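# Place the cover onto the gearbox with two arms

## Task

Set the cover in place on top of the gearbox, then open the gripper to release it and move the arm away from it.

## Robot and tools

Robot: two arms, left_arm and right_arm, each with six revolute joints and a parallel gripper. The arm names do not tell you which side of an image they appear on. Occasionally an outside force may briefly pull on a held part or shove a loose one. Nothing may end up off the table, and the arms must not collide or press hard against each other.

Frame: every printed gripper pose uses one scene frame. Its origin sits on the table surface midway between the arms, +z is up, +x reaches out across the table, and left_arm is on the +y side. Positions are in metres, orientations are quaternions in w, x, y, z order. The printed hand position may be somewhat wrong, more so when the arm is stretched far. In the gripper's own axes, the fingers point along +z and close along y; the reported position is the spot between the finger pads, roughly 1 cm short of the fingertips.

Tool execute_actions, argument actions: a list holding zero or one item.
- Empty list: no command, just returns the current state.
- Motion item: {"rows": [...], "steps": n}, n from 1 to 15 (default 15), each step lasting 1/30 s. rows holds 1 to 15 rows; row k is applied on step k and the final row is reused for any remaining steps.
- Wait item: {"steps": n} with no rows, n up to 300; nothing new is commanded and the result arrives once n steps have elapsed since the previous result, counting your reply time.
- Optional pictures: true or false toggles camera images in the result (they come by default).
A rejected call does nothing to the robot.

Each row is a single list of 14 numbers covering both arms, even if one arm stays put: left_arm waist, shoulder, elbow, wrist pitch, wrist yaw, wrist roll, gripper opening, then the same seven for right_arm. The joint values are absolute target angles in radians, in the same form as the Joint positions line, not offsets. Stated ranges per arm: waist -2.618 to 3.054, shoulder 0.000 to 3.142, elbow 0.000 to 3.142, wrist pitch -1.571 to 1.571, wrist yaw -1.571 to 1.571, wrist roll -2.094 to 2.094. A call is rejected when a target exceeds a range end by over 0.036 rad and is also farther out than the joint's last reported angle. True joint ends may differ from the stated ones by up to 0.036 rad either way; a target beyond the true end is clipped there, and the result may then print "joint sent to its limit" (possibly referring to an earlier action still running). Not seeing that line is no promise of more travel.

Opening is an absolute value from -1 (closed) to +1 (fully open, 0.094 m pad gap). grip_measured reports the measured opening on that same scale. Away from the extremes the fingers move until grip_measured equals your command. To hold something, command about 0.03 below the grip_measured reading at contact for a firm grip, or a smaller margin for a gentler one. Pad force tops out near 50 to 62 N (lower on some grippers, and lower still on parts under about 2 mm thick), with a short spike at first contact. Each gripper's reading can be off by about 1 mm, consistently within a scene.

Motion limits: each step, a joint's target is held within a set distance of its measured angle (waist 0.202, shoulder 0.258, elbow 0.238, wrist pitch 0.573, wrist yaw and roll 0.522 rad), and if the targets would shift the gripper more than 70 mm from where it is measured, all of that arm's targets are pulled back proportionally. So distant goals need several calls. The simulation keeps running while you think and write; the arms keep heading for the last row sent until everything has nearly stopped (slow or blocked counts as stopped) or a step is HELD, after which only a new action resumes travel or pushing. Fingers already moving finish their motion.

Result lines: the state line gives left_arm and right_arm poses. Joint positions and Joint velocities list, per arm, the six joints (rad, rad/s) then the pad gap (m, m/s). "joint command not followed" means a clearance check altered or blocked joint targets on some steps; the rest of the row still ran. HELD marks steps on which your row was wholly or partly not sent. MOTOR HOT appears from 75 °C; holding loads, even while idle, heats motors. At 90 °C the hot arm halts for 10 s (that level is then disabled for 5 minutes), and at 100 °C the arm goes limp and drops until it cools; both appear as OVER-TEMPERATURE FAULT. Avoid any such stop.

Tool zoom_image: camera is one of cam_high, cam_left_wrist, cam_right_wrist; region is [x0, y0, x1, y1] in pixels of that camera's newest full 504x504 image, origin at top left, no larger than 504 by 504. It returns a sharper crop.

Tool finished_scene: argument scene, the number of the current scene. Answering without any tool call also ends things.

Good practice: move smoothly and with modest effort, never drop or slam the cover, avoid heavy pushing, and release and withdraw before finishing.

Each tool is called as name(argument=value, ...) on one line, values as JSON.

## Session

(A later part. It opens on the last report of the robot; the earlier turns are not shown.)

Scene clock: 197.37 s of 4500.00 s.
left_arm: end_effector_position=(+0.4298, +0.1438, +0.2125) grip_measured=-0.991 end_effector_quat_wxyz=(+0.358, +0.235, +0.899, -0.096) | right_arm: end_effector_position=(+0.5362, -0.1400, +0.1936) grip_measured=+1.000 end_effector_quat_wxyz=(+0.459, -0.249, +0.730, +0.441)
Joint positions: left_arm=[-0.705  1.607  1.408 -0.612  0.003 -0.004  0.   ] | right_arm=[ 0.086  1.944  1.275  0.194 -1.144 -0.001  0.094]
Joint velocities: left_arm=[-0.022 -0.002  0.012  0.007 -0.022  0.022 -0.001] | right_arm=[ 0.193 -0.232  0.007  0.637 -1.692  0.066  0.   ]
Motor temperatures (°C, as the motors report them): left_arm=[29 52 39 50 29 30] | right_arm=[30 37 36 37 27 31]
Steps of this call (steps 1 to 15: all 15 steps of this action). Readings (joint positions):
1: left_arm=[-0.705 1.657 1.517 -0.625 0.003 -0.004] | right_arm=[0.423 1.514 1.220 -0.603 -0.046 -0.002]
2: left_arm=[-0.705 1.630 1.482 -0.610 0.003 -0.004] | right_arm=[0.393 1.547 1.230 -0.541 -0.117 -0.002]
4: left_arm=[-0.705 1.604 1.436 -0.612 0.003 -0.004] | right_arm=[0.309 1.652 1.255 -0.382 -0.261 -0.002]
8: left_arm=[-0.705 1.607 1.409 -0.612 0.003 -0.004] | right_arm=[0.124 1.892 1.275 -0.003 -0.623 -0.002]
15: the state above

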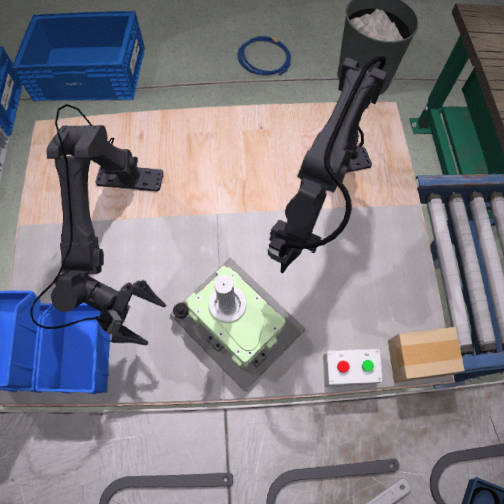

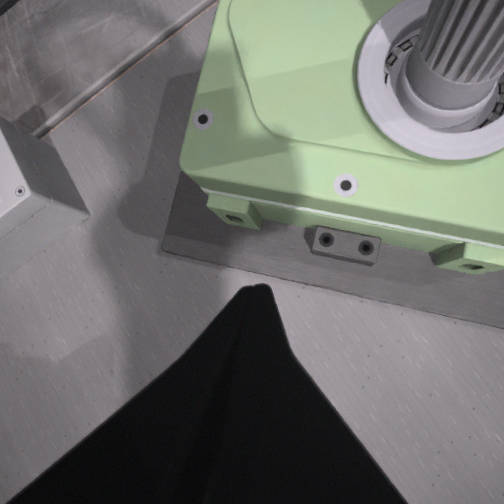

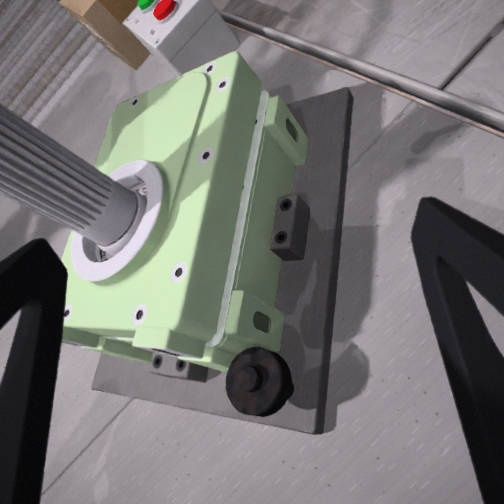

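zoom_image(camera="cam_right_wrist", region=[120,50,330,380])

zoom_image(camera="cam_left_wrist", region=[170,140,504,290])

Region (120, 50, 330, 380) of cam_right_wrist's 504x504 image, scaled by 1.527, with more detail than that image has; it fills the left 321 columns of this view, and the rest is white.

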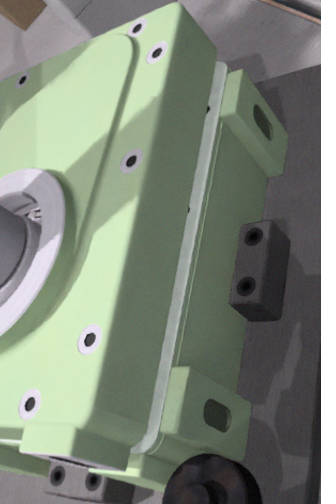

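Region (170, 140, 504, 290) of cam_left_wrist's 504x504 image, scaled by 1.509, with more detail than that image has; it fills the top 226 rows of this view, and the rest is white.

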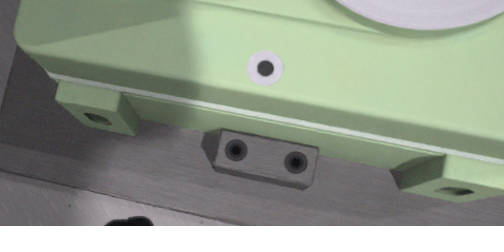

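execute_actions(actions=[{"rows":[[-0.68,1.6,1.0,-0.1,0,0,-1,0.1,1.93,1.3,0.25,-1.2,0,1],[-0.68,1.6,1.0,-0.1,0,0,-1,0.1,1.93,1.3,0.25,-1.2,0,1],[-0.68,1.6,1.0,-0.1,0,0,-1,0.1,1.93,1.3,0.25,-1.2,0,1],[-0.68,1.6,1.0,-0.1,0,0,-1,0.1,1.93,1.3,0.25,-1.2,0,1],[-0.68,1.6,1.0,-0.1,0,0,-1,0.1,1.93,1.3,0.25,-1.2,0,1],[-0.675,1.72,0.94,0.15,0,0,-1,0.1,1.93,1.3,0.25,-1.2,0,1]],"steps":15}], pictures=false)

execute_actions(actions=[{"rows":[[-0.68,1.76,1.02,0.15,0,0,-1,0.1,1.93,1.3,0.25,-1.2,0,1],[-0.68,1.78,1.04,0.15,0,0,-1,0.1,1.93,1.3,0.25,-1.2,0,1],[-0.68,1.80,1.06,0.15,0,0,-1,0.1,1.93,1.3,0.25,-1.2,0,1],[-0.68,1.82,1.08,0.15,0,0,-1,0.1,1.93,1.3,0.25,-1.2,0,1],[-0.68,1.835,1.10,0.15,0,0,-1,0.1,1.93,1.3,0.25,-1.2,0,1]],"steps":15}])

Scene clock: 199.73 s of 4500.00 s.
left_arm: end_effector_position=(+0.4366, +0.1503, +0.0636) grip_measured=-0.991 end_effector_quat_wxyz=(+0.374, +0.225, +0.894, -0.097) | right_arm: end_effector_position=(+0.5282, -0.1287, +0.2144) grip_measured=+1.000 end_effector_quat_wxyz=(+0.478, -0.290, +0.695, +0.452)
Joint positions: left_arm=[-0.685  1.756  0.927  0.053  0.003 -0.004  0.   ] | right_arm=[ 0.099  1.927  1.275  0.265 -1.207 -0.001  0.094]
Joint velocities: left_arm=[ 0.002 -0.188 -0.012  0.623 -0.051  0.007 -0.001] | right_arm=[-0.002 -0.017  0.002 -0.037  0.051  0.066  0.   ]
Motor temperatures (°C, as the motors report them): left_arm=[29 51 39 50 29 30] | right_arm=[30 37 37 37 27 31]
Steps of this call (steps 1 to 30: the robot went on to your last target; steps 31 to 56: nothing new was sent; steps 57 to 71: all 15 steps of this action). Readings (joint positions):
57: left_arm=[-0.703 1.598 1.364 -0.531 0.003 -0.004] | right_arm=[0.099 1.920 1.275 0.282 -1.363 -0.001]
58: left_arm=[-0.700 1.584 1.294 -0.417 0.003 -0.004] | right_arm=[0.099 1.920 1.275 0.281 -1.330 -0.001]
60: left_arm=[-0.693 1.578 1.153 -0.272 0.003 -0.004] | right_arm=[0.099 1.922 1.275 0.275 -1.282 -0.001]
64: left_arm=[-0.686 1.685 0.969 -0.086 0.003 -0.004] | right_arm=[0.099 1.927 1.275 0.268 -1.233 -0.001]
71: the state above

Scene clock: 200.23 s of 4500.00 s.
left_arm: end_effector_position=(+0.4826, +0.1265, +0.0998) grip_measured=-0.991 end_effector_quat_wxyz=(+0.436, +0.217, +0.866, -0.111) | right_arm: end_effector_position=(+0.5291, -0.1292, +0.2140) grip_measured=+1.000 end_effector_quat_wxyz=(+0.479, -0.288, +0.697, +0.450)
Joint positions: left_arm=[-0.684  1.835  1.073  0.124  0.    -0.004  0.   ] | right_arm=[ 0.099  1.927  1.275  0.265 -1.201 -0.001  0.094]
Joint velocities: left_arm=[ 0.017 -0.007  0.002  0.037 -0.037  0.007  0.   ] | right_arm=[-0.007 -0.002 -0.002 -0.051 -0.037  0.022  0.   ]
Motor temperatures (°C, as the motors report them): left_arm=[29 51 39 50 29 30] | right_arm=[30 38 37 37 27 31]
Steps of this call (steps 1 to 15: all 15 steps of this action). Readings (joint positions):
1: left_arm=[-0.685 1.755 0.936 0.061 0.003 -0.004] | right_arm=[0.099 1.927 1.275 0.265 -1.206 -0.001]
2: left_arm=[-0.685 1.761 0.957 0.066 0.003 -0.004] | right_arm=[0.099 1.927 1.275 0.265 -1.204 -0.001]
4: left_arm=[-0.685 1.784 1.010 0.088 0.003 -0.004] | right_arm=[0.099 1.927 1.275 0.265 -1.203 -0.001]
8: left_arm=[-0.684 1.823 1.073 0.124 0.000 -0.004] | right_arm=[0.099 1.927 1.275 0.265 -1.201 -0.001]
15: the state above

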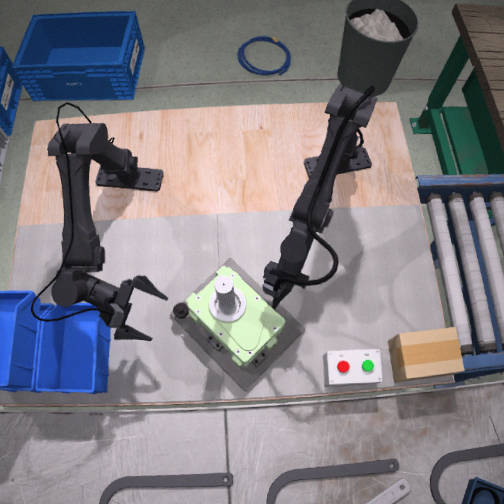

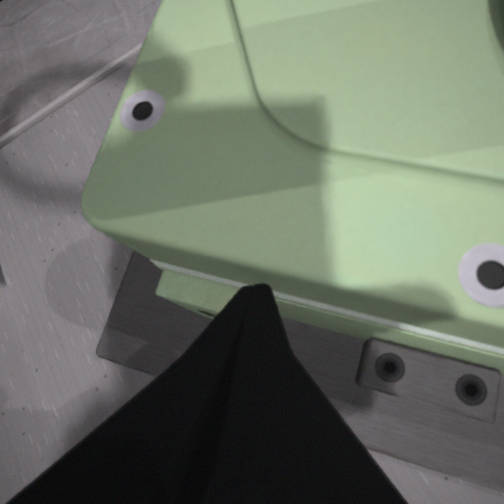

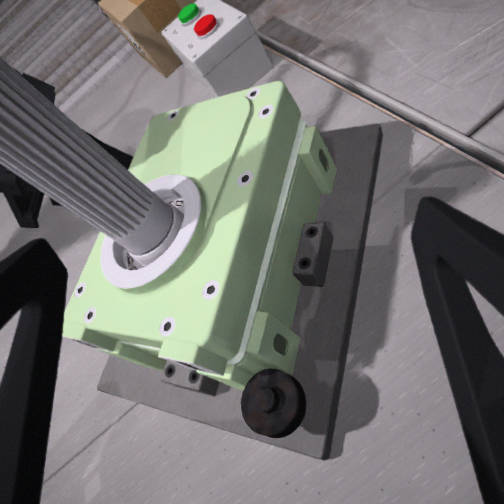

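execute_actions(actions=[{"rows":[[-0.68,1.86,1.14,0.16,0,0,-1,0.1,1.93,1.3,0.25,-1.2,0,1],[-0.68,1.88,1.16,0.17,0,0,-1,0.1,1.93,1.3,0.25,-1.2,0,1],[-0.68,1.90,1.18,0.18,0,0,-1,0.1,1.93,1.3,0.25,-1.2,0,1],[-0.68,1.92,1.20,0.19,0,0,-1,0.1,1.93,1.3,0.25,-1.2,0,1],[-0.68,1.94,1.22,0.2,0,0,-1,0.1,1.93,1.3,0.25,-1.2,0,1]],"steps":15}])

Scene clock: 201.27 s of 4500.00 s.
left_arm: end_effector_position=(+0.4952, +0.1330, +0.0860) grip_measured=-0.992 end_effector_quat_wxyz=(+0.409, +0.209, +0.884, -0.086) | right_arm: end_effector_position=(+0.5291, -0.1292, +0.2139) grip_measured=+1.000 end_effector_quat_wxyz=(+0.478, -0.288, +0.697, +0.450)
Joint positions: left_arm=[-0.673  1.9    1.16   0.031 -0.033 -0.004  0.   ] | right_arm=[ 0.099  1.927  1.275  0.265 -1.201 -0.001  0.094]
Joint velocities: left_arm=[ 0.002 -0.007 -0.022 -0.022 -0.081 -0.007 -0.   ] | right_arm=[ 0.012 -0.007  0.002 -0.037 -0.007  0.007  0.   ]
Motor temperatures (°C, as the motors report them): left_arm=[29 51 39 51 29 30] | right_arm=[30 38 37 37 27 31]
Steps of this call (steps 1 to 15: the robot went on to your last target; step 16: nothing new was sent; steps 17 to 31: all 15 steps of this action). Readings (joint positions):
17: left_arm=[-0.684 1.837 1.078 0.124 -0.000 -0.004] | right_arm=[0.099 1.927 1.275 0.265 -1.201 -0.001]
18: left_arm=[-0.684 1.844 1.088 0.112 -0.005 -0.004] | right_arm=[0.099 1.927 1.275 0.265 -1.201 -0.001]
20: left_arm=[-0.679 1.870 1.115 0.085 -0.020 -0.004] | right_arm=[0.099 1.927 1.275 0.265 -1.201 -0.001]
24: left_arm=[-0.673 1.899 1.154 0.043 -0.033 -0.004] | right_arm=[0.099 1.927 1.275 0.265 -1.201 -0.001]
31: the state above

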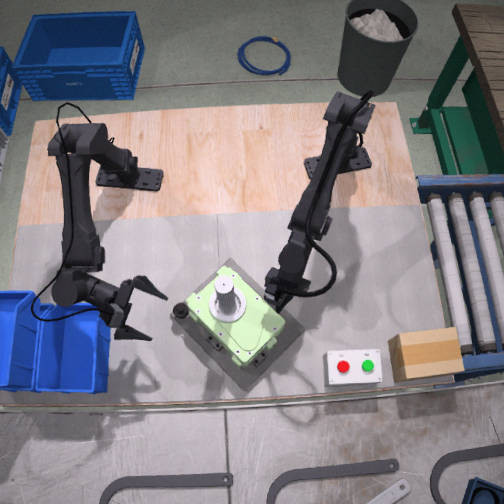

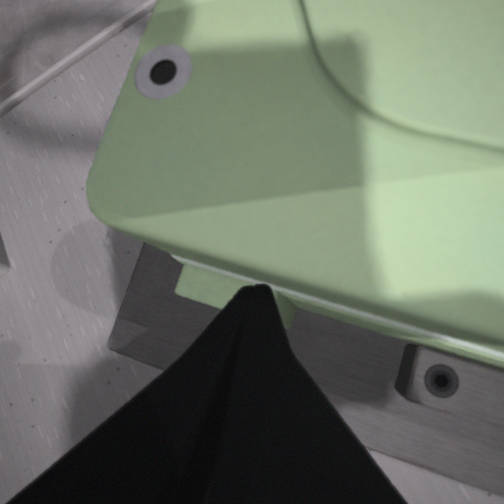

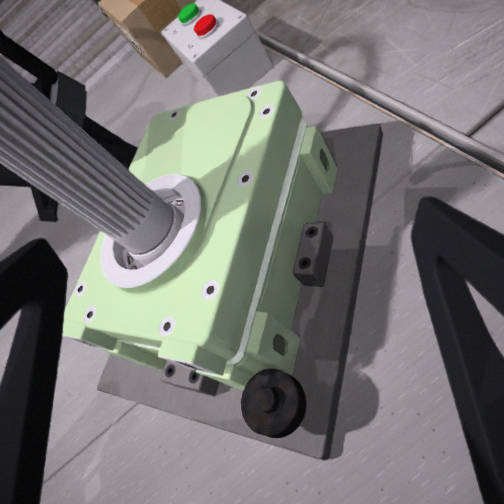

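execute_actions(actions=[{"rows":[[-0.68,1.90,1.24,0.25,0,0,-1,0.1,1.93,1.3,0.25,-1.2,0,1],[-0.68,1.89,1.25,0.27,0,0,-1,0.1,1.93,1.3,0.25,-1.2,0,1],[-0.68,1.88,1.25,0.28,0,0,-1,0.1,1.93,1.3,0.25,-1.2,0,1]],"steps":12}])

Scene clock: 202.10 s of 4500.00 s.
left_arm: end_effector_position=(+0.4955, +0.1330, +0.0869) grip_measured=-0.992 end_effector_quat_wxyz=(+0.408, +0.209, +0.884, -0.086) | right_arm: end_effector_position=(+0.5291, -0.1292, +0.2139) grip_measured=+1.000 end_effector_quat_wxyz=(+0.478, -0.288, +0.697, +0.450)
Joint positions: left_arm=[-0.673  1.9    1.166  0.024 -0.034 -0.004  0.   ] | right_arm=[ 0.099  1.927  1.275  0.265 -1.201 -0.001  0.094]
Joint velocities: left_arm=[ 0.012 -0.022  0.007 -0.037  0.081 -0.007 -0.001] | right_arm=[ 0.007 -0.002 -0.012 -0.007 -0.037  0.037  0.   ]
Motor temperatures (°C, as the motors report them): left_arm=[29 50 40 52 29 30] | right_arm=[30 38 37 37 27 31]
Steps of this call (steps 1 to 13: the robot went on to your last target; steps 14 to 25: all 12 steps of this action). Readings (joint positions):
14: left_arm=[-0.673 1.900 1.163 0.030 -0.033 -0.004] | right_arm=[0.099 1.927 1.275 0.265 -1.201 -0.001]
15: left_arm=[-0.673 1.900 1.165 0.025 -0.033 -0.004] | right_arm=[0.099 1.927 1.275 0.265 -1.201 -0.001]
17: left_arm=[-0.673 1.900 1.166 0.024 -0.034 -0.004] | right_arm=[0.099 1.927 1.275 0.265 -1.201 -0.001]
21: left_arm=[-0.673 1.900 1.166 0.024 -0.034 -0.004] | right_arm=[0.099 1.927 1.275 0.265 -1.201 -0.001]
25: the state above

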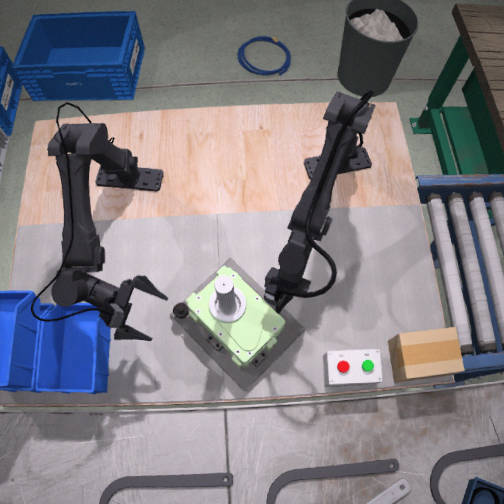

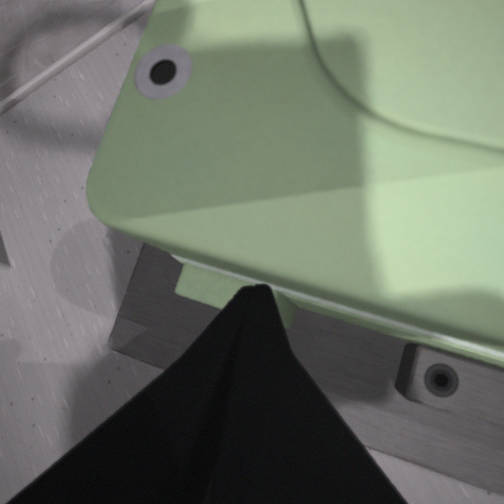

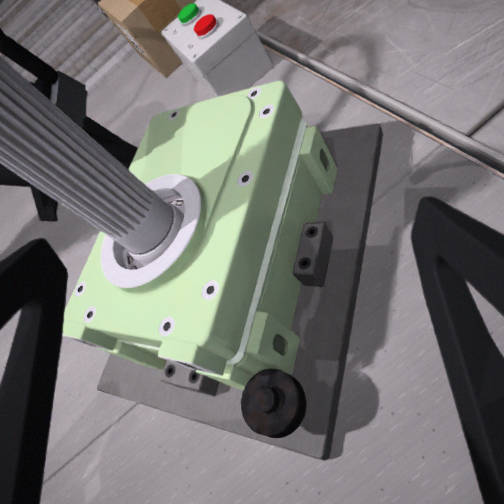

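execute_actions(actions=[{"rows":[[-0.68,1.85,1.25,0.3,0,0,-1,0.1,1.93,1.3,0.25,-1.2,0,1],[-0.68,1.83,1.25,0.3,0,0,-1,0.1,1.93,1.3,0.25,-1.2,0,1],[-0.68,1.81,1.25,0.3,0,0,-1,0.1,1.93,1.3,0.25,-1.2,0,1]],"steps":10}])

Scene clock: 203.83 s of 4500.00 s.
left_arm: end_effector_position=(+0.4974, +0.1355, +0.0986) grip_measured=-0.992 end_effector_quat_wxyz=(+0.420, +0.204, +0.880, -0.080) | right_arm: end_effector_position=(+0.5291, -0.1292, +0.2139) grip_measured=+1.000 end_effector_quat_wxyz=(+0.478, -0.288, +0.697, +0.450)
Joint positions: left_arm=[-0.673  1.876  1.166  0.023 -0.051 -0.004  0.   ] | right_arm=[ 0.099  1.927  1.275  0.265 -1.201 -0.001  0.094]
Joint velocities: left_arm=[-0.002 -0.066 -0.002 -0.022 -0.051 -0.007 -0.001] | right_arm=[ 0.002 -0.012 -0.007  0.022 -0.022  0.007  0.   ]
Motor temperatures (°C, as the motors report them): left_arm=[29 50 41 53 29 30] | right_arm=[30 38 37 37 27 31]
Steps of this call (steps 1 to 15: the robot went on to your last target; steps 16 to 42: nothing new was sent; steps 43 to 52: all 10 steps of this action). Readings (joint positions):
43: left_arm=[-0.673 1.898 1.166 0.023 -0.034 -0.004] | right_arm=[0.099 1.927 1.275 0.265 -1.201 -0.001]
44: left_arm=[-0.673 1.897 1.166 0.022 -0.034 -0.004] | right_arm=[0.099 1.927 1.275 0.265 -1.201 -0.001]
46: left_arm=[-0.673 1.894 1.166 0.022 -0.037 -0.004] | right_arm=[0.099 1.927 1.275 0.265 -1.201 -0.001]
50: left_arm=[-0.673 1.881 1.166 0.022 -0.047 -0.004] | right_arm=[0.099 1.927 1.275 0.265 -1.201 -0.001]
52: the state above

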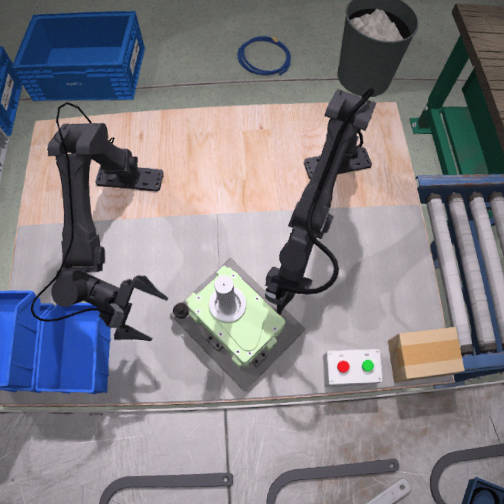

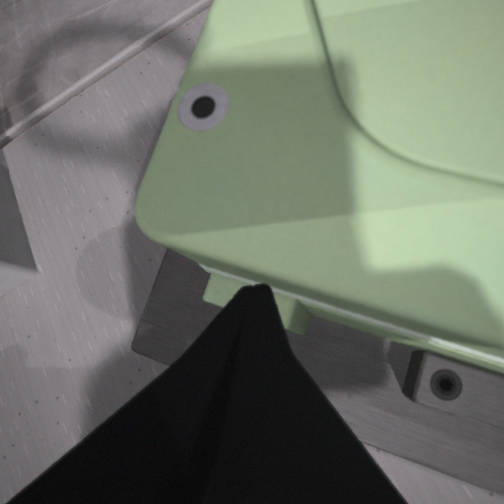

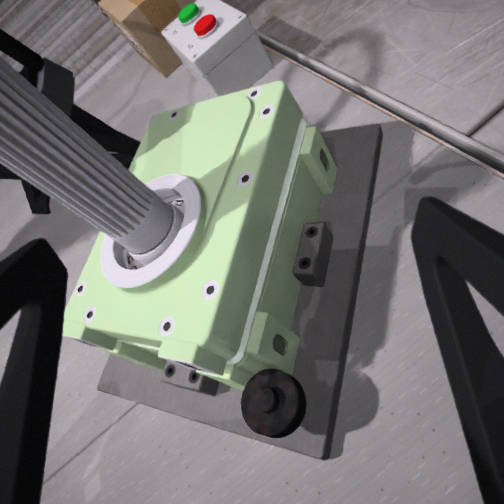

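execute_actions(actions=[{"rows":[[-0.68,1.75,1.05,0.1,0,0,-1,0.2,1.6,1.0,0.3,-0.8,-0.1,0],[-0.68,1.75,1.05,0.1,0,0,-1,0.2,1.6,1.0,0.3,-0.8,-0.1,0],[-0.68,1.75,1.05,0.1,0,0,-1,0.2,1.6,1.0,0.3,-0.8,-0.1,0],[-0.68,1.7,1.1,0,0,0,-1,0.2,1.6,1.0,0.3,-0.8,-0.1,0],[-0.68,1.7,1.1,0,0,0,-1,0.2,1.6,1.0,0.3,-0.8,-0.1,0],[-0.7,1.65,1.5,-0.5,0,0,-1,0.4,1.3,0.62,0.42,-0.3,-0.16,-0.1]],"steps":15}], pictures=false)

execute_actions(actions=[{"rows":[[-0.72,1.95,1.95,-0.75,0,0,-1,0.55,1.35,0.6,0.42,-0.3,-0.16,-0.1]],"steps":10}], pictures=false)

execute_actions(actions=[{"rows":[[-0.735,2.29,2.26,-0.78,0,0,-1,0.655,1.44,0.62,0.42,-0.3,-0.16,-0.1]],"steps":15}])

Scene clock: 207.37 s of 4500.00 s.
left_arm: end_effector_position=(+0.4787, +0.1267, +0.2745) grip_measured=-0.992 end_effector_quat_wxyz=(+0.477, +0.212, +0.845, -0.119) | right_arm: end_effector_position=(+0.4281, -0.1007, +0.2035) grip_measured=-0.098 end_effector_quat_wxyz=(+0.585, -0.259, +0.748, +0.178)
Joint positions: left_arm=[-0.691  1.645  1.488 -0.385 -0.01  -0.004  0.   ] | right_arm=[ 0.407  1.298  0.628  0.393 -0.385 -0.145  0.042]
Joint velocities: left_arm=[-0.012 -0.379  0.188 -0.3   -0.081  0.022 -0.   ] | right_arm=[-0.037  0.032 -0.061 -0.051  0.535 -0.037  0.   ]
Motor temperatures (°C, as the motors report them): left_arm=[29 51 42 56 29 30] | right_arm=[30 39 37 37 27 31]
Steps of this call (steps 1 to 15: the robot went on to your last target; steps 16 to 90: nothing new was sent; then 0.03 s passed at rest; steps 91 to 105: all 15 steps of this action). Readings (joint positions):
91: left_arm=[-0.673 1.858 1.146 0.037 -0.056 -0.004] | right_arm=[0.109 1.898 1.236 0.281 -1.128 -0.014]
92: left_arm=[-0.673 1.834 1.112 0.049 -0.046 -0.004] | right_arm=[0.125 1.834 1.152 0.284 -1.049 -0.029]
94: left_arm=[-0.674 1.787 1.075 0.031 -0.031 -0.004] | right_arm=[0.173 1.702 1.026 0.266 -0.962 -0.052]
98: left_arm=[-0.681 1.733 1.221 -0.236 -0.020 -0.004] | right_arm=[0.338 1.441 0.814 0.356 -0.646 -0.103]
105: the state above

Scene clock: 207.70 s of 4500.00 s.
left_arm: end_effector_position=(+0.5160, +0.0915, +0.2287) grip_measured=-0.992 end_effector_quat_wxyz=(+0.378, +0.235, +0.890, -0.099) | right_arm: end_effector_position=(+0.4105, -0.0567, +0.1783) grip_measured=-0.098 end_effector_quat_wxyz=(+0.557, -0.298, +0.752, +0.190)
Joint positions: left_arm=[-0.713  1.984  1.907 -0.692 -0.007 -0.004  0.   ] | right_arm=[ 0.552  1.347  0.611  0.406 -0.316 -0.154  0.042]
Joint velocities: left_arm=[-0.012  0.051 -0.007 -0.52   0.066  0.037 -0.   ] | right_arm=[-0.002 -0.002 -0.007 -0.007  0.066  0.051 -0.001]
Motor temperatures (°C, as the motors report them): left_arm=[29 51 42 56 29 30] | right_arm=[30 38 37 37 27 31]
Steps of this call (steps 1 to 10: all 10 steps of this action). Readings (joint positions):
1: left_arm=[-0.693 1.664 1.541 -0.455 -0.010 -0.004] | right_arm=[0.424 1.303 0.626 0.398 -0.357 -0.146]
2: left_arm=[-0.696 1.717 1.633 -0.521 -0.010 -0.004] | right_arm=[0.461 1.314 0.626 0.404 -0.340 -0.147]
4: left_arm=[-0.705 1.850 1.810 -0.579 -0.009 -0.004] | right_arm=[0.529 1.335 0.624 0.406 -0.334 -0.150]
8: left_arm=[-0.713 1.973 1.907 -0.646 -0.007 -0.004] | right_arm=[0.552 1.347 0.611 0.406 -0.321 -0.153]
10: the state above

Scene clock: 208.20 s of 4500.00 s.
left_arm: end_effector_position=(+0.5590, +0.0567, +0.1522) grip_measured=-0.992 end_effector_quat_wxyz=(+0.324, +0.247, +0.909, -0.087) | right_arm: end_effector_position=(+0.3935, -0.0203, +0.1410) grip_measured=-0.098 end_effector_quat_wxyz=(+0.510, -0.336, +0.763, +0.211)
Joint positions: left_arm=[-0.728  2.328  2.224 -0.783 -0.006 -0.004  0.   ] | right_arm=[ 0.654  1.445  0.611  0.413 -0.303 -0.155  0.042]
Joint velocities: left_arm=[-0.002 -0.134  0.002  0.022  0.007  0.037 -0.   ] | right_arm=[-0.007 -0.007 -0.002  0.007 -0.022 -0.007 -0.   ]
Motor temperatures (°C, as the motors report them): left_arm=[29 51 42 56 29 30] | right_arm=[30 38 37 37 27 31]
Steps of this call (steps 1 to 15: all 15 steps of this action). Readings (joint positions):
1: left_arm=[-0.714 2.019 1.956 -0.744 -0.007 -0.004] | right_arm=[0.564 1.356 0.611 0.411 -0.306 -0.154]
2: left_arm=[-0.716 2.080 2.045 -0.766 -0.007 -0.004] | right_arm=[0.590 1.375 0.611 0.424 -0.301 -0.154]
4: left_arm=[-0.721 2.205 2.189 -0.740 -0.007 -0.004] | right_arm=[0.638 1.417 0.611 0.423 -0.303 -0.155]
8: left_arm=[-0.727 2.315 2.224 -0.750 -0.006 -0.004] | right_arm=[0.654 1.445 0.611 0.412 -0.303 -0.155]
15: the state above

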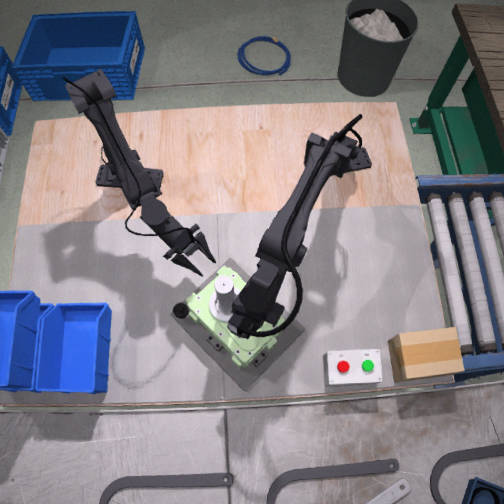

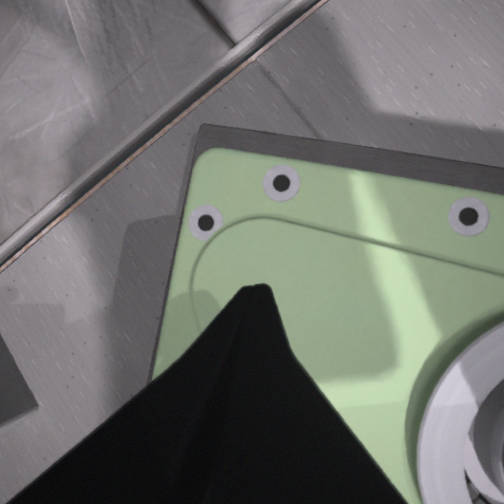

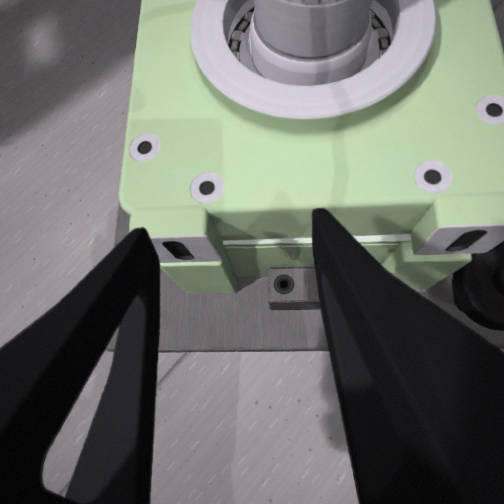

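execute_actions(actions=[{"rows":[[-0.735,2.32,2.25,-0.79,0,0,-1,0.71,1.44,0.61,0.42,-0.26,-0.14,-0.1],[-0.735,2.32,2.25,-0.79,0,0,-1,0.71,1.44,0.61,0.42,-0.26,-0.14,-0.1],[-0.735,2.32,2.25,-0.79,0,0,-1,0.71,1.44,0.61,0.42,-0.26,-0.14,-0.1],[-0.735,2.32,2.25,-0.79,0,0,-1,0.71,1.44,0.61,0.42,-0.26,-0.14,-0.1],[-0.735,2.32,2.25,-0.79,0,0,-1,0.71,1.47,0.61,0.43,-0.26,-0.14,-0.1],[-0.735,2.32,2.25,-0.79,0,0,-1,0.71,1.49,0.61,0.44,-0.26,-0.14,-0.1],[-0.735,2.32,2.25,-0.79,0,0,-1,0.71,1.51,0.61,0.45,-0.26,-0.14,-0.1],[-0.735,2.34,2.25,-0.79,0,0,-1,0.71,1.53,0.61,0.45,-0.26,-0.14,-0.1]],"steps":15}])

Scene clock: 209.80 s of 4500.00 s.
left_arm: end_effector_position=(+0.5594, +0.0564, +0.1414) grip_measured=-0.992 end_effector_quat_wxyz=(+0.316, +0.248, +0.912, -0.084) | right_arm: end_effector_position=(+0.3881, -0.0062, +0.1105) grip_measured=-0.098 end_effector_quat_wxyz=(+0.481, -0.345, +0.779, +0.209)
Joint positions: left_arm=[-0.728  2.346  2.224 -0.783 -0.006 -0.004  0.   ] | right_arm=[ 0.706  1.532  0.611  0.435 -0.266 -0.145  0.042]
Joint velocities: left_arm=[ 0.007  0.051  0.007 -0.007  0.007  0.007  0.001] | right_arm=[-0.012 -0.002 -0.002  0.051 -0.037  0.007 -0.001]
Motor temperatures (°C, as the motors report them): left_arm=[29 52 42 55 29 30] | right_arm=[30 38 37 38 27 31]
Steps of this call (steps 1 to 30: the robot went on to your last target; steps 31 to 33: nothing new was sent; steps 34 to 48: all 15 steps of this action). Readings (joint positions):
34: left_arm=[-0.728 2.314 2.224 -0.783 -0.006 -0.004] | right_arm=[0.661 1.445 0.611 0.413 -0.293 -0.153]
35: left_arm=[-0.728 2.314 2.224 -0.783 -0.006 -0.004] | right_arm=[0.673 1.445 0.611 0.413 -0.285 -0.151]
37: left_arm=[-0.728 2.317 2.224 -0.783 -0.006 -0.004] | right_arm=[0.697 1.445 0.611 0.413 -0.280 -0.149]
41: left_arm=[-0.728 2.323 2.224 -0.783 -0.006 -0.004] | right_arm=[0.706 1.479 0.611 0.431 -0.274 -0.147]
48: the state above

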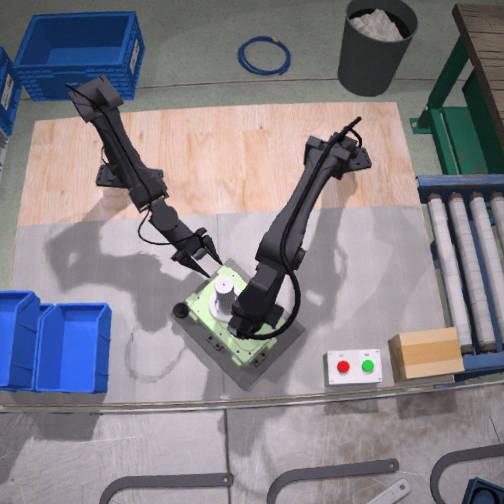

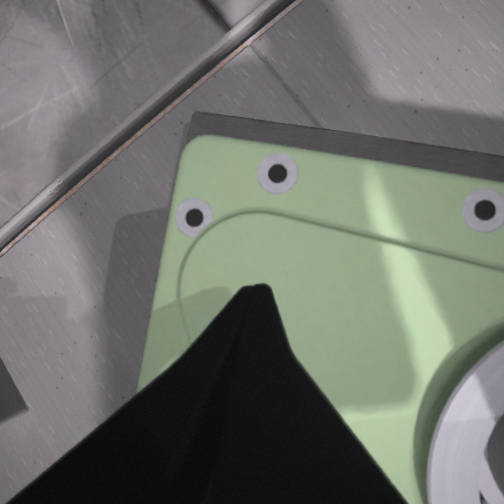

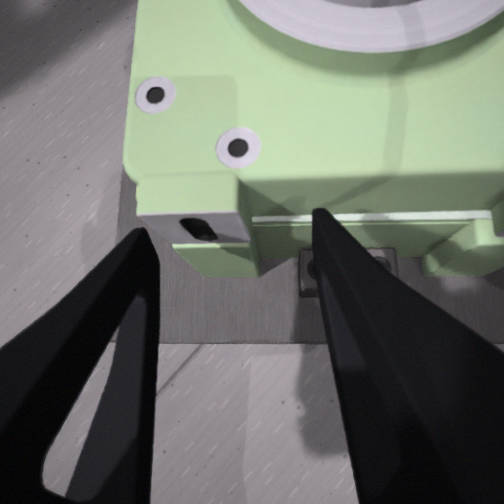

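execute_actions(actions=[{"rows":[[-0.735,2.34,2.25,-0.79,0,0,-1,0.745,1.54,0.61,0.45,-0.25,-0.14,-0.1],[-0.735,2.34,2.25,-0.79,0,0,-1,0.745,1.55,0.61,0.45,-0.25,-0.14,-0.1],[-0.735,2.34,2.25,-0.79,0,0,-1,0.745,1.56,0.61,0.45,-0.25,-0.14,-0.1],[-0.735,2.34,2.25,-0.79,0,0,-1,0.745,1.56,0.61,0.45,-0.25,-0.14,-0.1],[-0.735,2.34,2.25,-0.79,0,0,-1,0.745,1.56,0.61,0.45,-0.25,-0.14,-0.1],[-0.735,2.34,2.25,-0.79,0,0,-1,0.74,1.58,0.66,0.45,-0.25,-0.14,-0.1],[-0.735,2.34,2.25,-0.79,0,0,-1,0.74,1.605,0.69,0.45,-0.25,-0.14,-0.1]],"steps":15}])

Scene clock: 211.57 s of 4500.00 s.
left_arm: end_effector_position=(+0.5594, +0.0565, +0.1402) grip_measured=-0.992 end_effector_quat_wxyz=(+0.315, +0.248, +0.912, -0.084) | right_arm: end_effector_position=(+0.3874, +0.0071, +0.0951) grip_measured=-0.098 end_effector_quat_wxyz=(+0.462, -0.355, +0.785, +0.210)
Joint positions: left_arm=[-0.728  2.348  2.224 -0.784 -0.006 -0.004  0.   ] | right_arm=[ 0.738  1.599  0.643  0.43  -0.253 -0.143  0.042]
Joint velocities: left_arm=[-0.007 -0.022 -0.002 -0.007  0.081  0.022  0.001] | right_arm=[-0.002 -0.007 -0.002 -0.051 -0.066 -0.007  0.   ]
Motor temperatures (°C, as the motors report them): left_arm=[29 52 42 54 29 30] | right_arm=[30 38 37 38 27 31]
Steps of this call (steps 1 to 15: the robot went on to your last target; steps 16 to 38: nothing new was sent; steps 39 to 53: all 15 steps of this action). Readings (joint positions):
39: left_arm=[-0.728 2.348 2.224 -0.784 -0.006 -0.004] | right_arm=[0.709 1.532 0.611 0.436 -0.260 -0.145]
40: left_arm=[-0.728 2.348 2.224 -0.784 -0.006 -0.004] | right_arm=[0.717 1.533 0.611 0.436 -0.258 -0.145]
42: left_arm=[-0.728 2.348 2.224 -0.784 -0.006 -0.004] | right_arm=[0.733 1.540 0.611 0.438 -0.257 -0.145]
46: left_arm=[-0.728 2.348 2.224 -0.784 -0.006 -0.004] | right_arm=[0.738 1.579 0.633 0.437 -0.256 -0.145]
53: the state above

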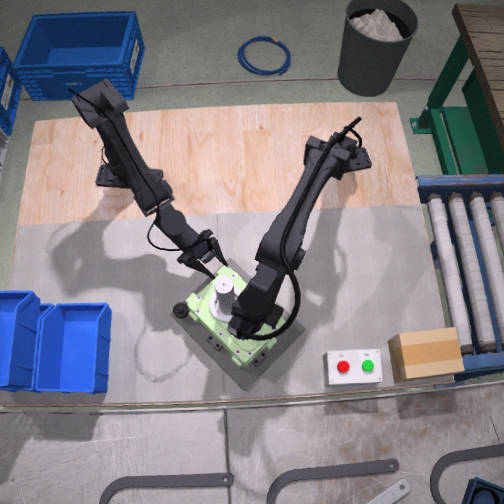

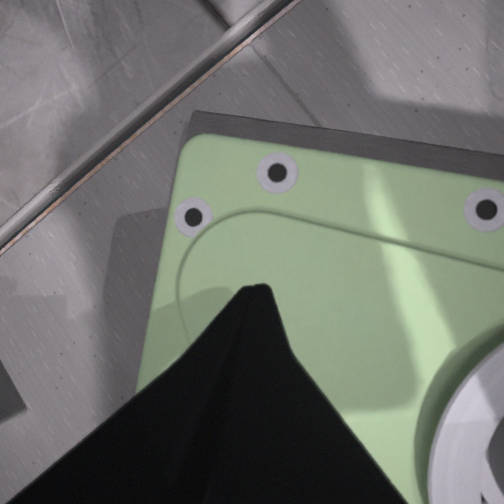

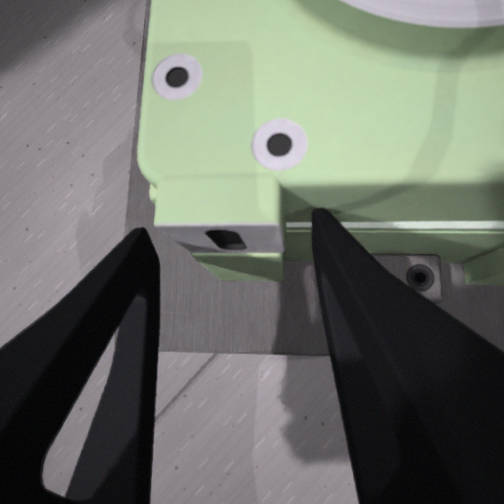

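execute_actions(actions=[{"rows":[[-0.735,2.36,2.25,-0.79,0,0,-1,0.75,1.575,0.67,0.45,-0.25,-0.14,-0.1],[-0.735,2.36,2.25,-0.79,0,0,-1,0.75,1.575,0.67,0.45,-0.25,-0.14,-0.2],[-0.735,2.37,2.25,-0.79,0,0,-1,0.75,1.575,0.67,0.45,-0.25,-0.14,-0.3],[-0.735,2.37,2.25,-0.79,0,0,-1,0.75,1.575,0.67,0.45,-0.25,-0.14,-0.4],[-0.735,2.38,2.25,-0.79,0,0,-1,0.75,1.575,0.67,0.45,-0.25,-0.14,-0.45],[-0.735,2.39,2.25,-0.80,0,0,-1,0.75,1.575,0.67,0.45,-0.25,-0.14,-0.5],[-0.735,2.40,2.25,-0.82,0,0,-1,0.75,1.575,0.67,0.45,-0.25,-0.14,-0.56]],"steps":12}], pictures=false)

execute_actions(actions=[{"rows":[[-0.735,2.43,2.23,-0.88,0,0,-1,0.745,1.55,0.69,0.5,-0.25,-0.14,-0.56],[-0.735,2.45,2.22,-0.92,0,0,-1,0.745,1.53,0.70,0.53,-0.25,-0.14,-0.56],[-0.735,2.47,2.2,-0.95,0,0,-1,0.745,1.51,0.71,0.56,-0.25,-0.14,-0.56]],"steps":15}])

Scene clock: 213.10 s of 4500.00 s.
left_arm: end_effector_position=(+0.5615, +0.0552, +0.1290) grip_measured=-0.992 end_effector_quat_wxyz=(+0.309, +0.249, +0.914, -0.082) | right_arm: end_effector_position=(+0.3874, +0.0075, +0.0953) grip_measured=-0.443 end_effector_quat_wxyz=(+0.463, -0.357, +0.785, +0.208)
Joint positions: left_arm=[-0.728  2.372  2.229 -0.778 -0.006 -0.004  0.   ] | right_arm=[ 0.741  1.599  0.643  0.431 -0.249 -0.146  0.026]
Joint velocities: left_arm=[-0.002 -0.002  0.002 -0.095  0.051 -0.051  0.   ] | right_arm=[-0.002 -0.002  0.007 -0.022 -0.081  0.007 -0.   ]
Motor temperatures (°C, as the motors report them): left_arm=[29 53 42 54 29 30] | right_arm=[30 38 37 38 27 31]
Steps of this call (steps 1 to 15: the robot went on to your last target; steps 16 to 34: nothing new was sent; steps 35 to 46: all 12 steps of this action). Readings (joint positions):
35: left_arm=[-0.728 2.349 2.224 -0.784 -0.006 -0.004] | right_arm=[0.738 1.599 0.643 0.430 -0.253 -0.143]
36: left_arm=[-0.728 2.350 2.224 -0.784 -0.006 -0.004] | right_arm=[0.738 1.599 0.643 0.430 -0.253 -0.143]
38: left_arm=[-0.728 2.356 2.224 -0.784 -0.006 -0.004] | right_arm=[0.739 1.599 0.643 0.431 -0.253 -0.143]
42: left_arm=[-0.728 2.371 2.229 -0.779 -0.006 -0.004] | right_arm=[0.741 1.599 0.643 0.431 -0.249 -0.146]
46: the state above

Scene clock: 213.60 s of 4500.00 s.
left_arm: end_effector_position=(+0.5609, +0.0555, +0.1260) grip_measured=-0.992 end_effector_quat_wxyz=(+0.305, +0.249, +0.915, -0.082) | right_arm: end_effector_position=(+0.3881, +0.0079, +0.0976) grip_measured=-0.443 end_effector_quat_wxyz=(+0.466, -0.356, +0.783, +0.207)
Joint positions: left_arm=[-0.728  2.376  2.229 -0.781 -0.006 -0.004  0.   ] | right_arm=[ 0.742  1.595  0.645  0.432 -0.246 -0.147  0.026]
Joint velocities: left_arm=[-0.012 -0.022  0.007 -0.022 -0.037 -0.037  0.   ] | right_arm=[-0.022  0.002 -0.012  0.022 -0.037  0.022 -0.   ]
Motor temperatures (°C, as the motors report them): left_arm=[29 53 42 54 29 30] | right_arm=[30 38 37 38 27 31]
Steps of this call (steps 1 to 15: all 15 steps of this action). Readings (joint positions):
1: left_arm=[-0.728 2.374 2.229 -0.779 -0.006 -0.004] | right_arm=[0.741 1.597 0.643 0.433 -0.249 -0.146]
2: left_arm=[-0.728 2.375 2.229 -0.780 -0.006 -0.004] | right_arm=[0.741 1.596 0.644 0.434 -0.248 -0.146]
4: left_arm=[-0.728 2.376 2.229 -0.781 -0.006 -0.004] | right_arm=[0.741 1.595 0.645 0.433 -0.247 -0.147]
8: left_arm=[-0.728 2.376 2.229 -0.781 -0.006 -0.004] | right_arm=[0.742 1.595 0.645 0.432 -0.246 -0.147]
15: the state above

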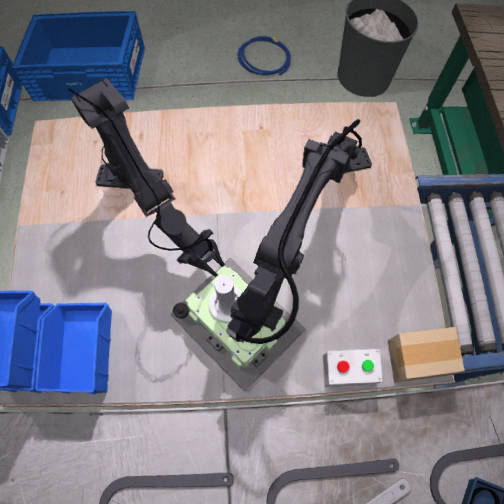

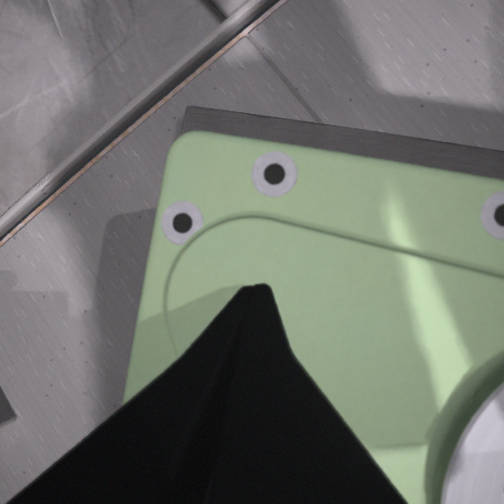

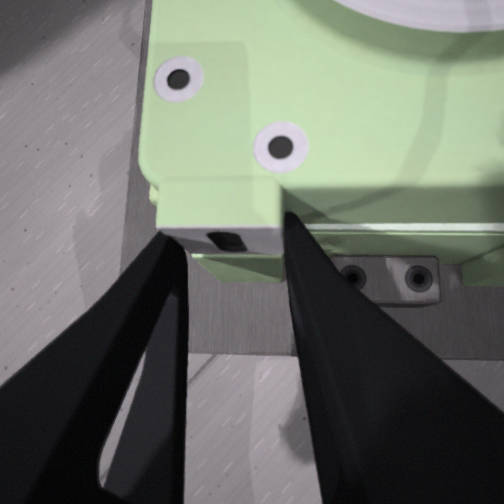

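execute_actions(actions=[{"rows":[[-0.735,2.36,2.25,-0.79,0,0,-1,0.745,1.46,0.74,0.55,-0.25,-0.14,-0.56]],"steps":12}])

Scene clock: 214.57 s of 4500.00 s.
left_arm: end_effector_position=(+0.5617, +0.0551, +0.1296) grip_measured=-0.992 end_effector_quat_wxyz=(+0.309, +0.249, +0.914, -0.083) | right_arm: end_effector_position=(+0.3881, +0.0077, +0.0981) grip_measured=-0.443 end_effector_quat_wxyz=(+0.460, -0.358, +0.787, +0.204)
Joint positions: left_arm=[-0.728  2.372  2.23  -0.778 -0.006 -0.004  0.   ] | right_arm=[ 0.744  1.589  0.658  0.398 -0.241 -0.15   0.026]
Joint velocities: left_arm=[-0.007 -0.017  0.017  0.007 -0.022  0.095  0.001] | right_arm=[ 0.002 -0.012  0.012 -0.066  0.022 -0.037  0.001]
Motor temperatures (°C, as the motors report them): left_arm=[29 52 42 53 29 30] | right_arm=[30 39 38 39 27 31]
Steps of this call (steps 1 to 15: the robot went on to your last target; steps 16 to 17: nothing new was sent; steps 18 to 29: all 12 steps of this action). Readings (joint positions):
18: left_arm=[-0.728 2.372 2.230 -0.778 -0.006 -0.004] | right_arm=[0.742 1.593 0.646 0.429 -0.245 -0.147]
19: left_arm=[-0.728 2.372 2.230 -0.778 -0.006 -0.004] | right_arm=[0.743 1.592 0.649 0.421 -0.244 -0.148]
21: left_arm=[-0.728 2.372 2.230 -0.778 -0.006 -0.004] | right_arm=[0.743 1.591 0.653 0.410 -0.242 -0.148]
25: left_arm=[-0.728 2.372 2.230 -0.778 -0.006 -0.004] | right_arm=[0.744 1.590 0.657 0.401 -0.241 -0.150]
29: the state above

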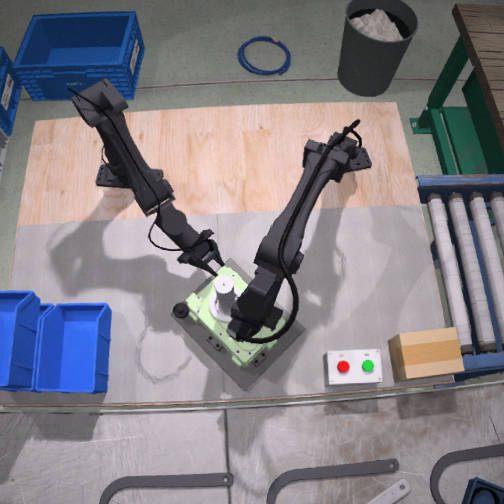

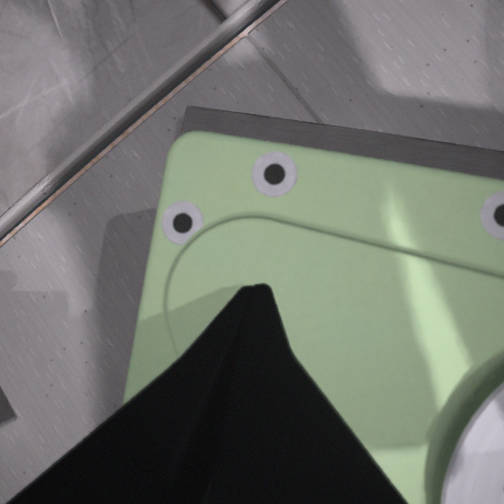

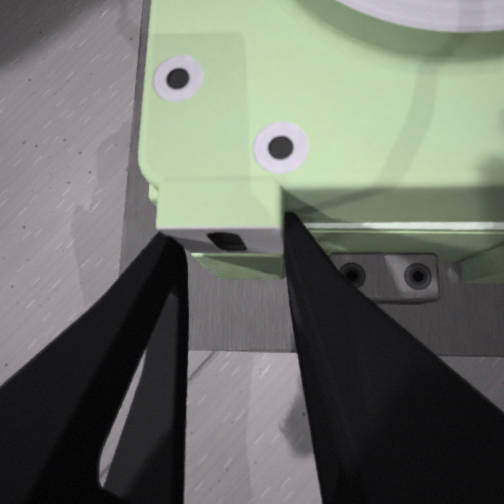

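execute_actions(actions=[{"rows":[[-0.735,2.36,2.25,-0.79,0,0,-1,0.745,1.58,0.66,0.43,-0.25,-0.14,-0.56],[-0.735,2.36,2.25,-0.79,0,0,-1,0.745,1.58,0.66,0.43,-0.25,-0.14,-0.56],[-0.735,2.36,2.25,-0.79,0,0,-1,0.745,1.57,0.66,0.43,-0.25,-0.14,-0.3],[-0.735,2.36,2.25,-0.79,0,0,-1,0.745,1.555,0.67,0.44,-0.25,-0.14,-0.3]],"steps":12}])

Scene clock: 217.53 s of 4500.00 s.
left_arm: end_effector_position=(+0.5617, +0.0551, +0.1296) grip_measured=-0.992 end_effector_quat_wxyz=(+0.309, +0.249, +0.914, -0.083) | right_arm: end_effector_position=(+0.3877, +0.0079, +0.0991) grip_measured=-0.302 end_effector_quat_wxyz=(+0.459, -0.355, +0.787, +0.206)
Joint positions: left_arm=[-0.728  2.372  2.23  -0.778 -0.006 -0.004  0.   ] | right_arm=[ 0.744  1.586  0.659  0.394 -0.243 -0.143  0.033]
Joint velocities: left_arm=[ 0.017 -0.012 -0.017 -0.081 -0.037  0.007  0.   ] | right_arm=[-0.022 -0.002 -0.002 -0.007  0.022  0.037  0.   ]
Motor temperatures (°C, as the motors report them): left_arm=[29 54 42 52 29 30] | right_arm=[30 40 38 40 27 31]
Steps of this call (steps 1 to 15: the robot went on to your last target; steps 16 to 77: nothing new was sent; steps 78 to 89: all 12 steps of this action). Readings (joint positions):
78: left_arm=[-0.728 2.372 2.230 -0.778 -0.006 -0.004] | right_arm=[0.744 1.592 0.659 0.393 -0.241 -0.150]
79: left_arm=[-0.728 2.372 2.230 -0.778 -0.006 -0.004] | right_arm=[0.744 1.592 0.659 0.393 -0.242 -0.150]
81: left_arm=[-0.728 2.372 2.230 -0.778 -0.006 -0.004] | right_arm=[0.744 1.591 0.659 0.394 -0.243 -0.148]
85: left_arm=[-0.728 2.372 2.230 -0.778 -0.006 -0.004] | right_arm=[0.744 1.586 0.659 0.394 -0.243 -0.145]
89: the state above

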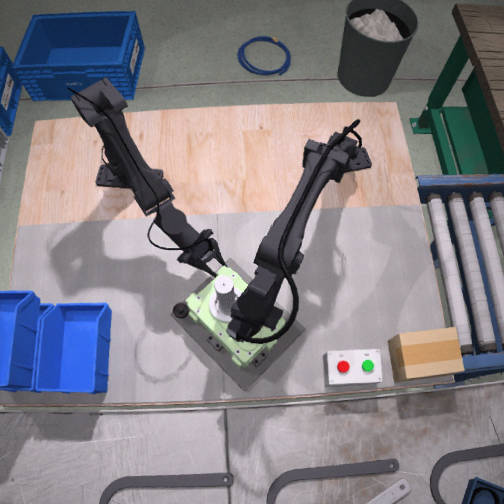

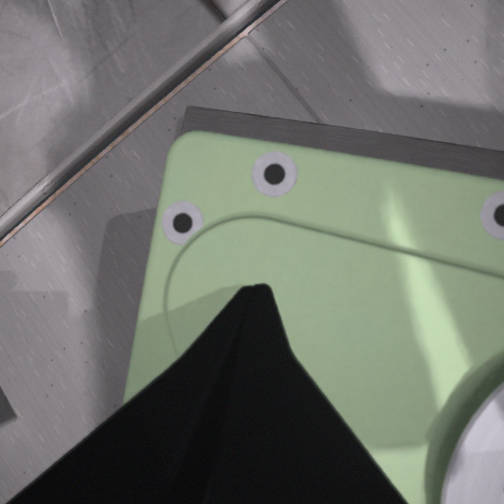

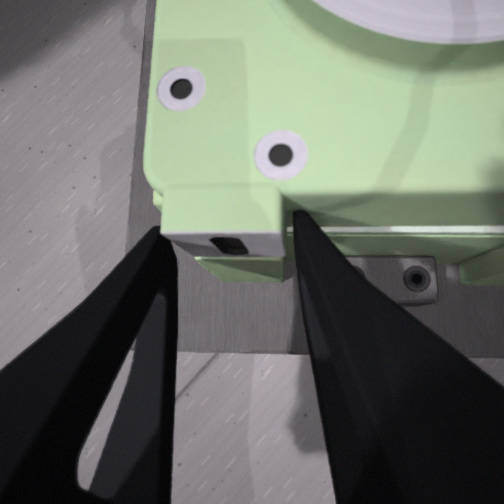

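execute_actions(actions=[{"rows":[[-0.735,2.36,2.25,-0.79,0,0,-1,0.745,1.55,0.63,0.41,-0.25,-0.14,-0.3],[-0.735,2.36,2.25,-0.79,0,0,-1,0.745,1.54,0.63,0.41,-0.25,-0.14,-0.3],[-0.735,2.36,2.25,-0.79,0,0,-1,0.745,1.53,0.63,0.41,-0.25,-0.14,-0.3]],"steps":12}])

Scene clock: 218.60 s of 4500.00 s.
left_arm: end_effector_position=(+0.5617, +0.0551, +0.1296) grip_measured=-0.992 end_effector_quat_wxyz=(+0.309, +0.249, +0.914, -0.083) | right_arm: end_effector_position=(+0.3847, +0.0060, +0.1058) grip_measured=-0.302 end_effector_quat_wxyz=(+0.467, -0.354, +0.783, +0.207)
Joint positions: left_arm=[-0.728  2.372  2.23  -0.778 -0.006 -0.004  0.   ] | right_arm=[ 0.744  1.555  0.644  0.396 -0.243 -0.142  0.033]
Joint velocities: left_arm=[ 0.002 -0.002 -0.002 -0.007  0.007 -0.007 -0.001] | right_arm=[-0.007  0.007  0.002  0.022  0.022 -0.007  0.   ]
Motor temperatures (°C, as the motors report them): left_arm=[29 54 42 52 29 30] | right_arm=[30 40 38 40 27 31]
Steps of this call (steps 1 to 15: the robot went on to your last target; steps 16 to 20: nothing new was sent; steps 21 to 32: all 12 steps of this action). Readings (joint positions):
21: left_arm=[-0.728 2.372 2.230 -0.778 -0.006 -0.004] | right_arm=[0.744 1.585 0.657 0.394 -0.243 -0.142]
22: left_arm=[-0.728 2.372 2.230 -0.778 -0.006 -0.004] | right_arm=[0.744 1.582 0.653 0.395 -0.243 -0.142]
24: left_arm=[-0.728 2.372 2.230 -0.778 -0.006 -0.004] | right_arm=[0.744 1.570 0.645 0.395 -0.243 -0.142]
28: left_arm=[-0.728 2.372 2.230 -0.778 -0.006 -0.004] | right_arm=[0.744 1.556 0.644 0.396 -0.243 -0.142]
32: the state above

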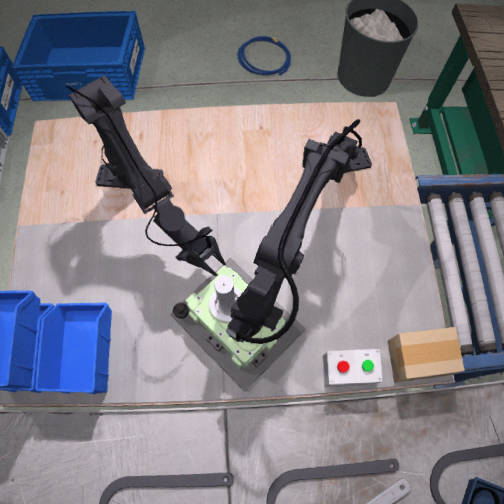

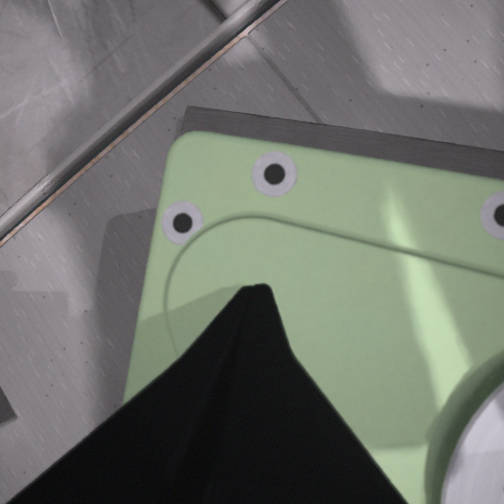

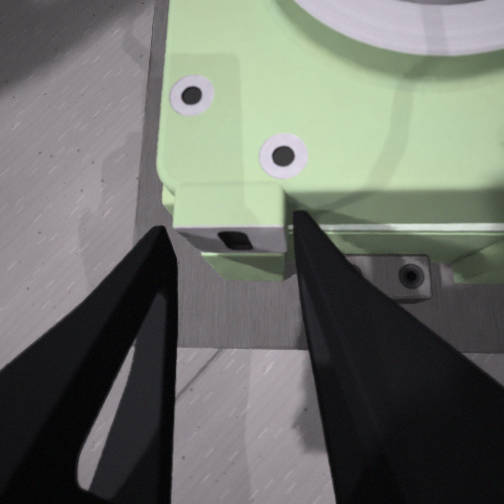

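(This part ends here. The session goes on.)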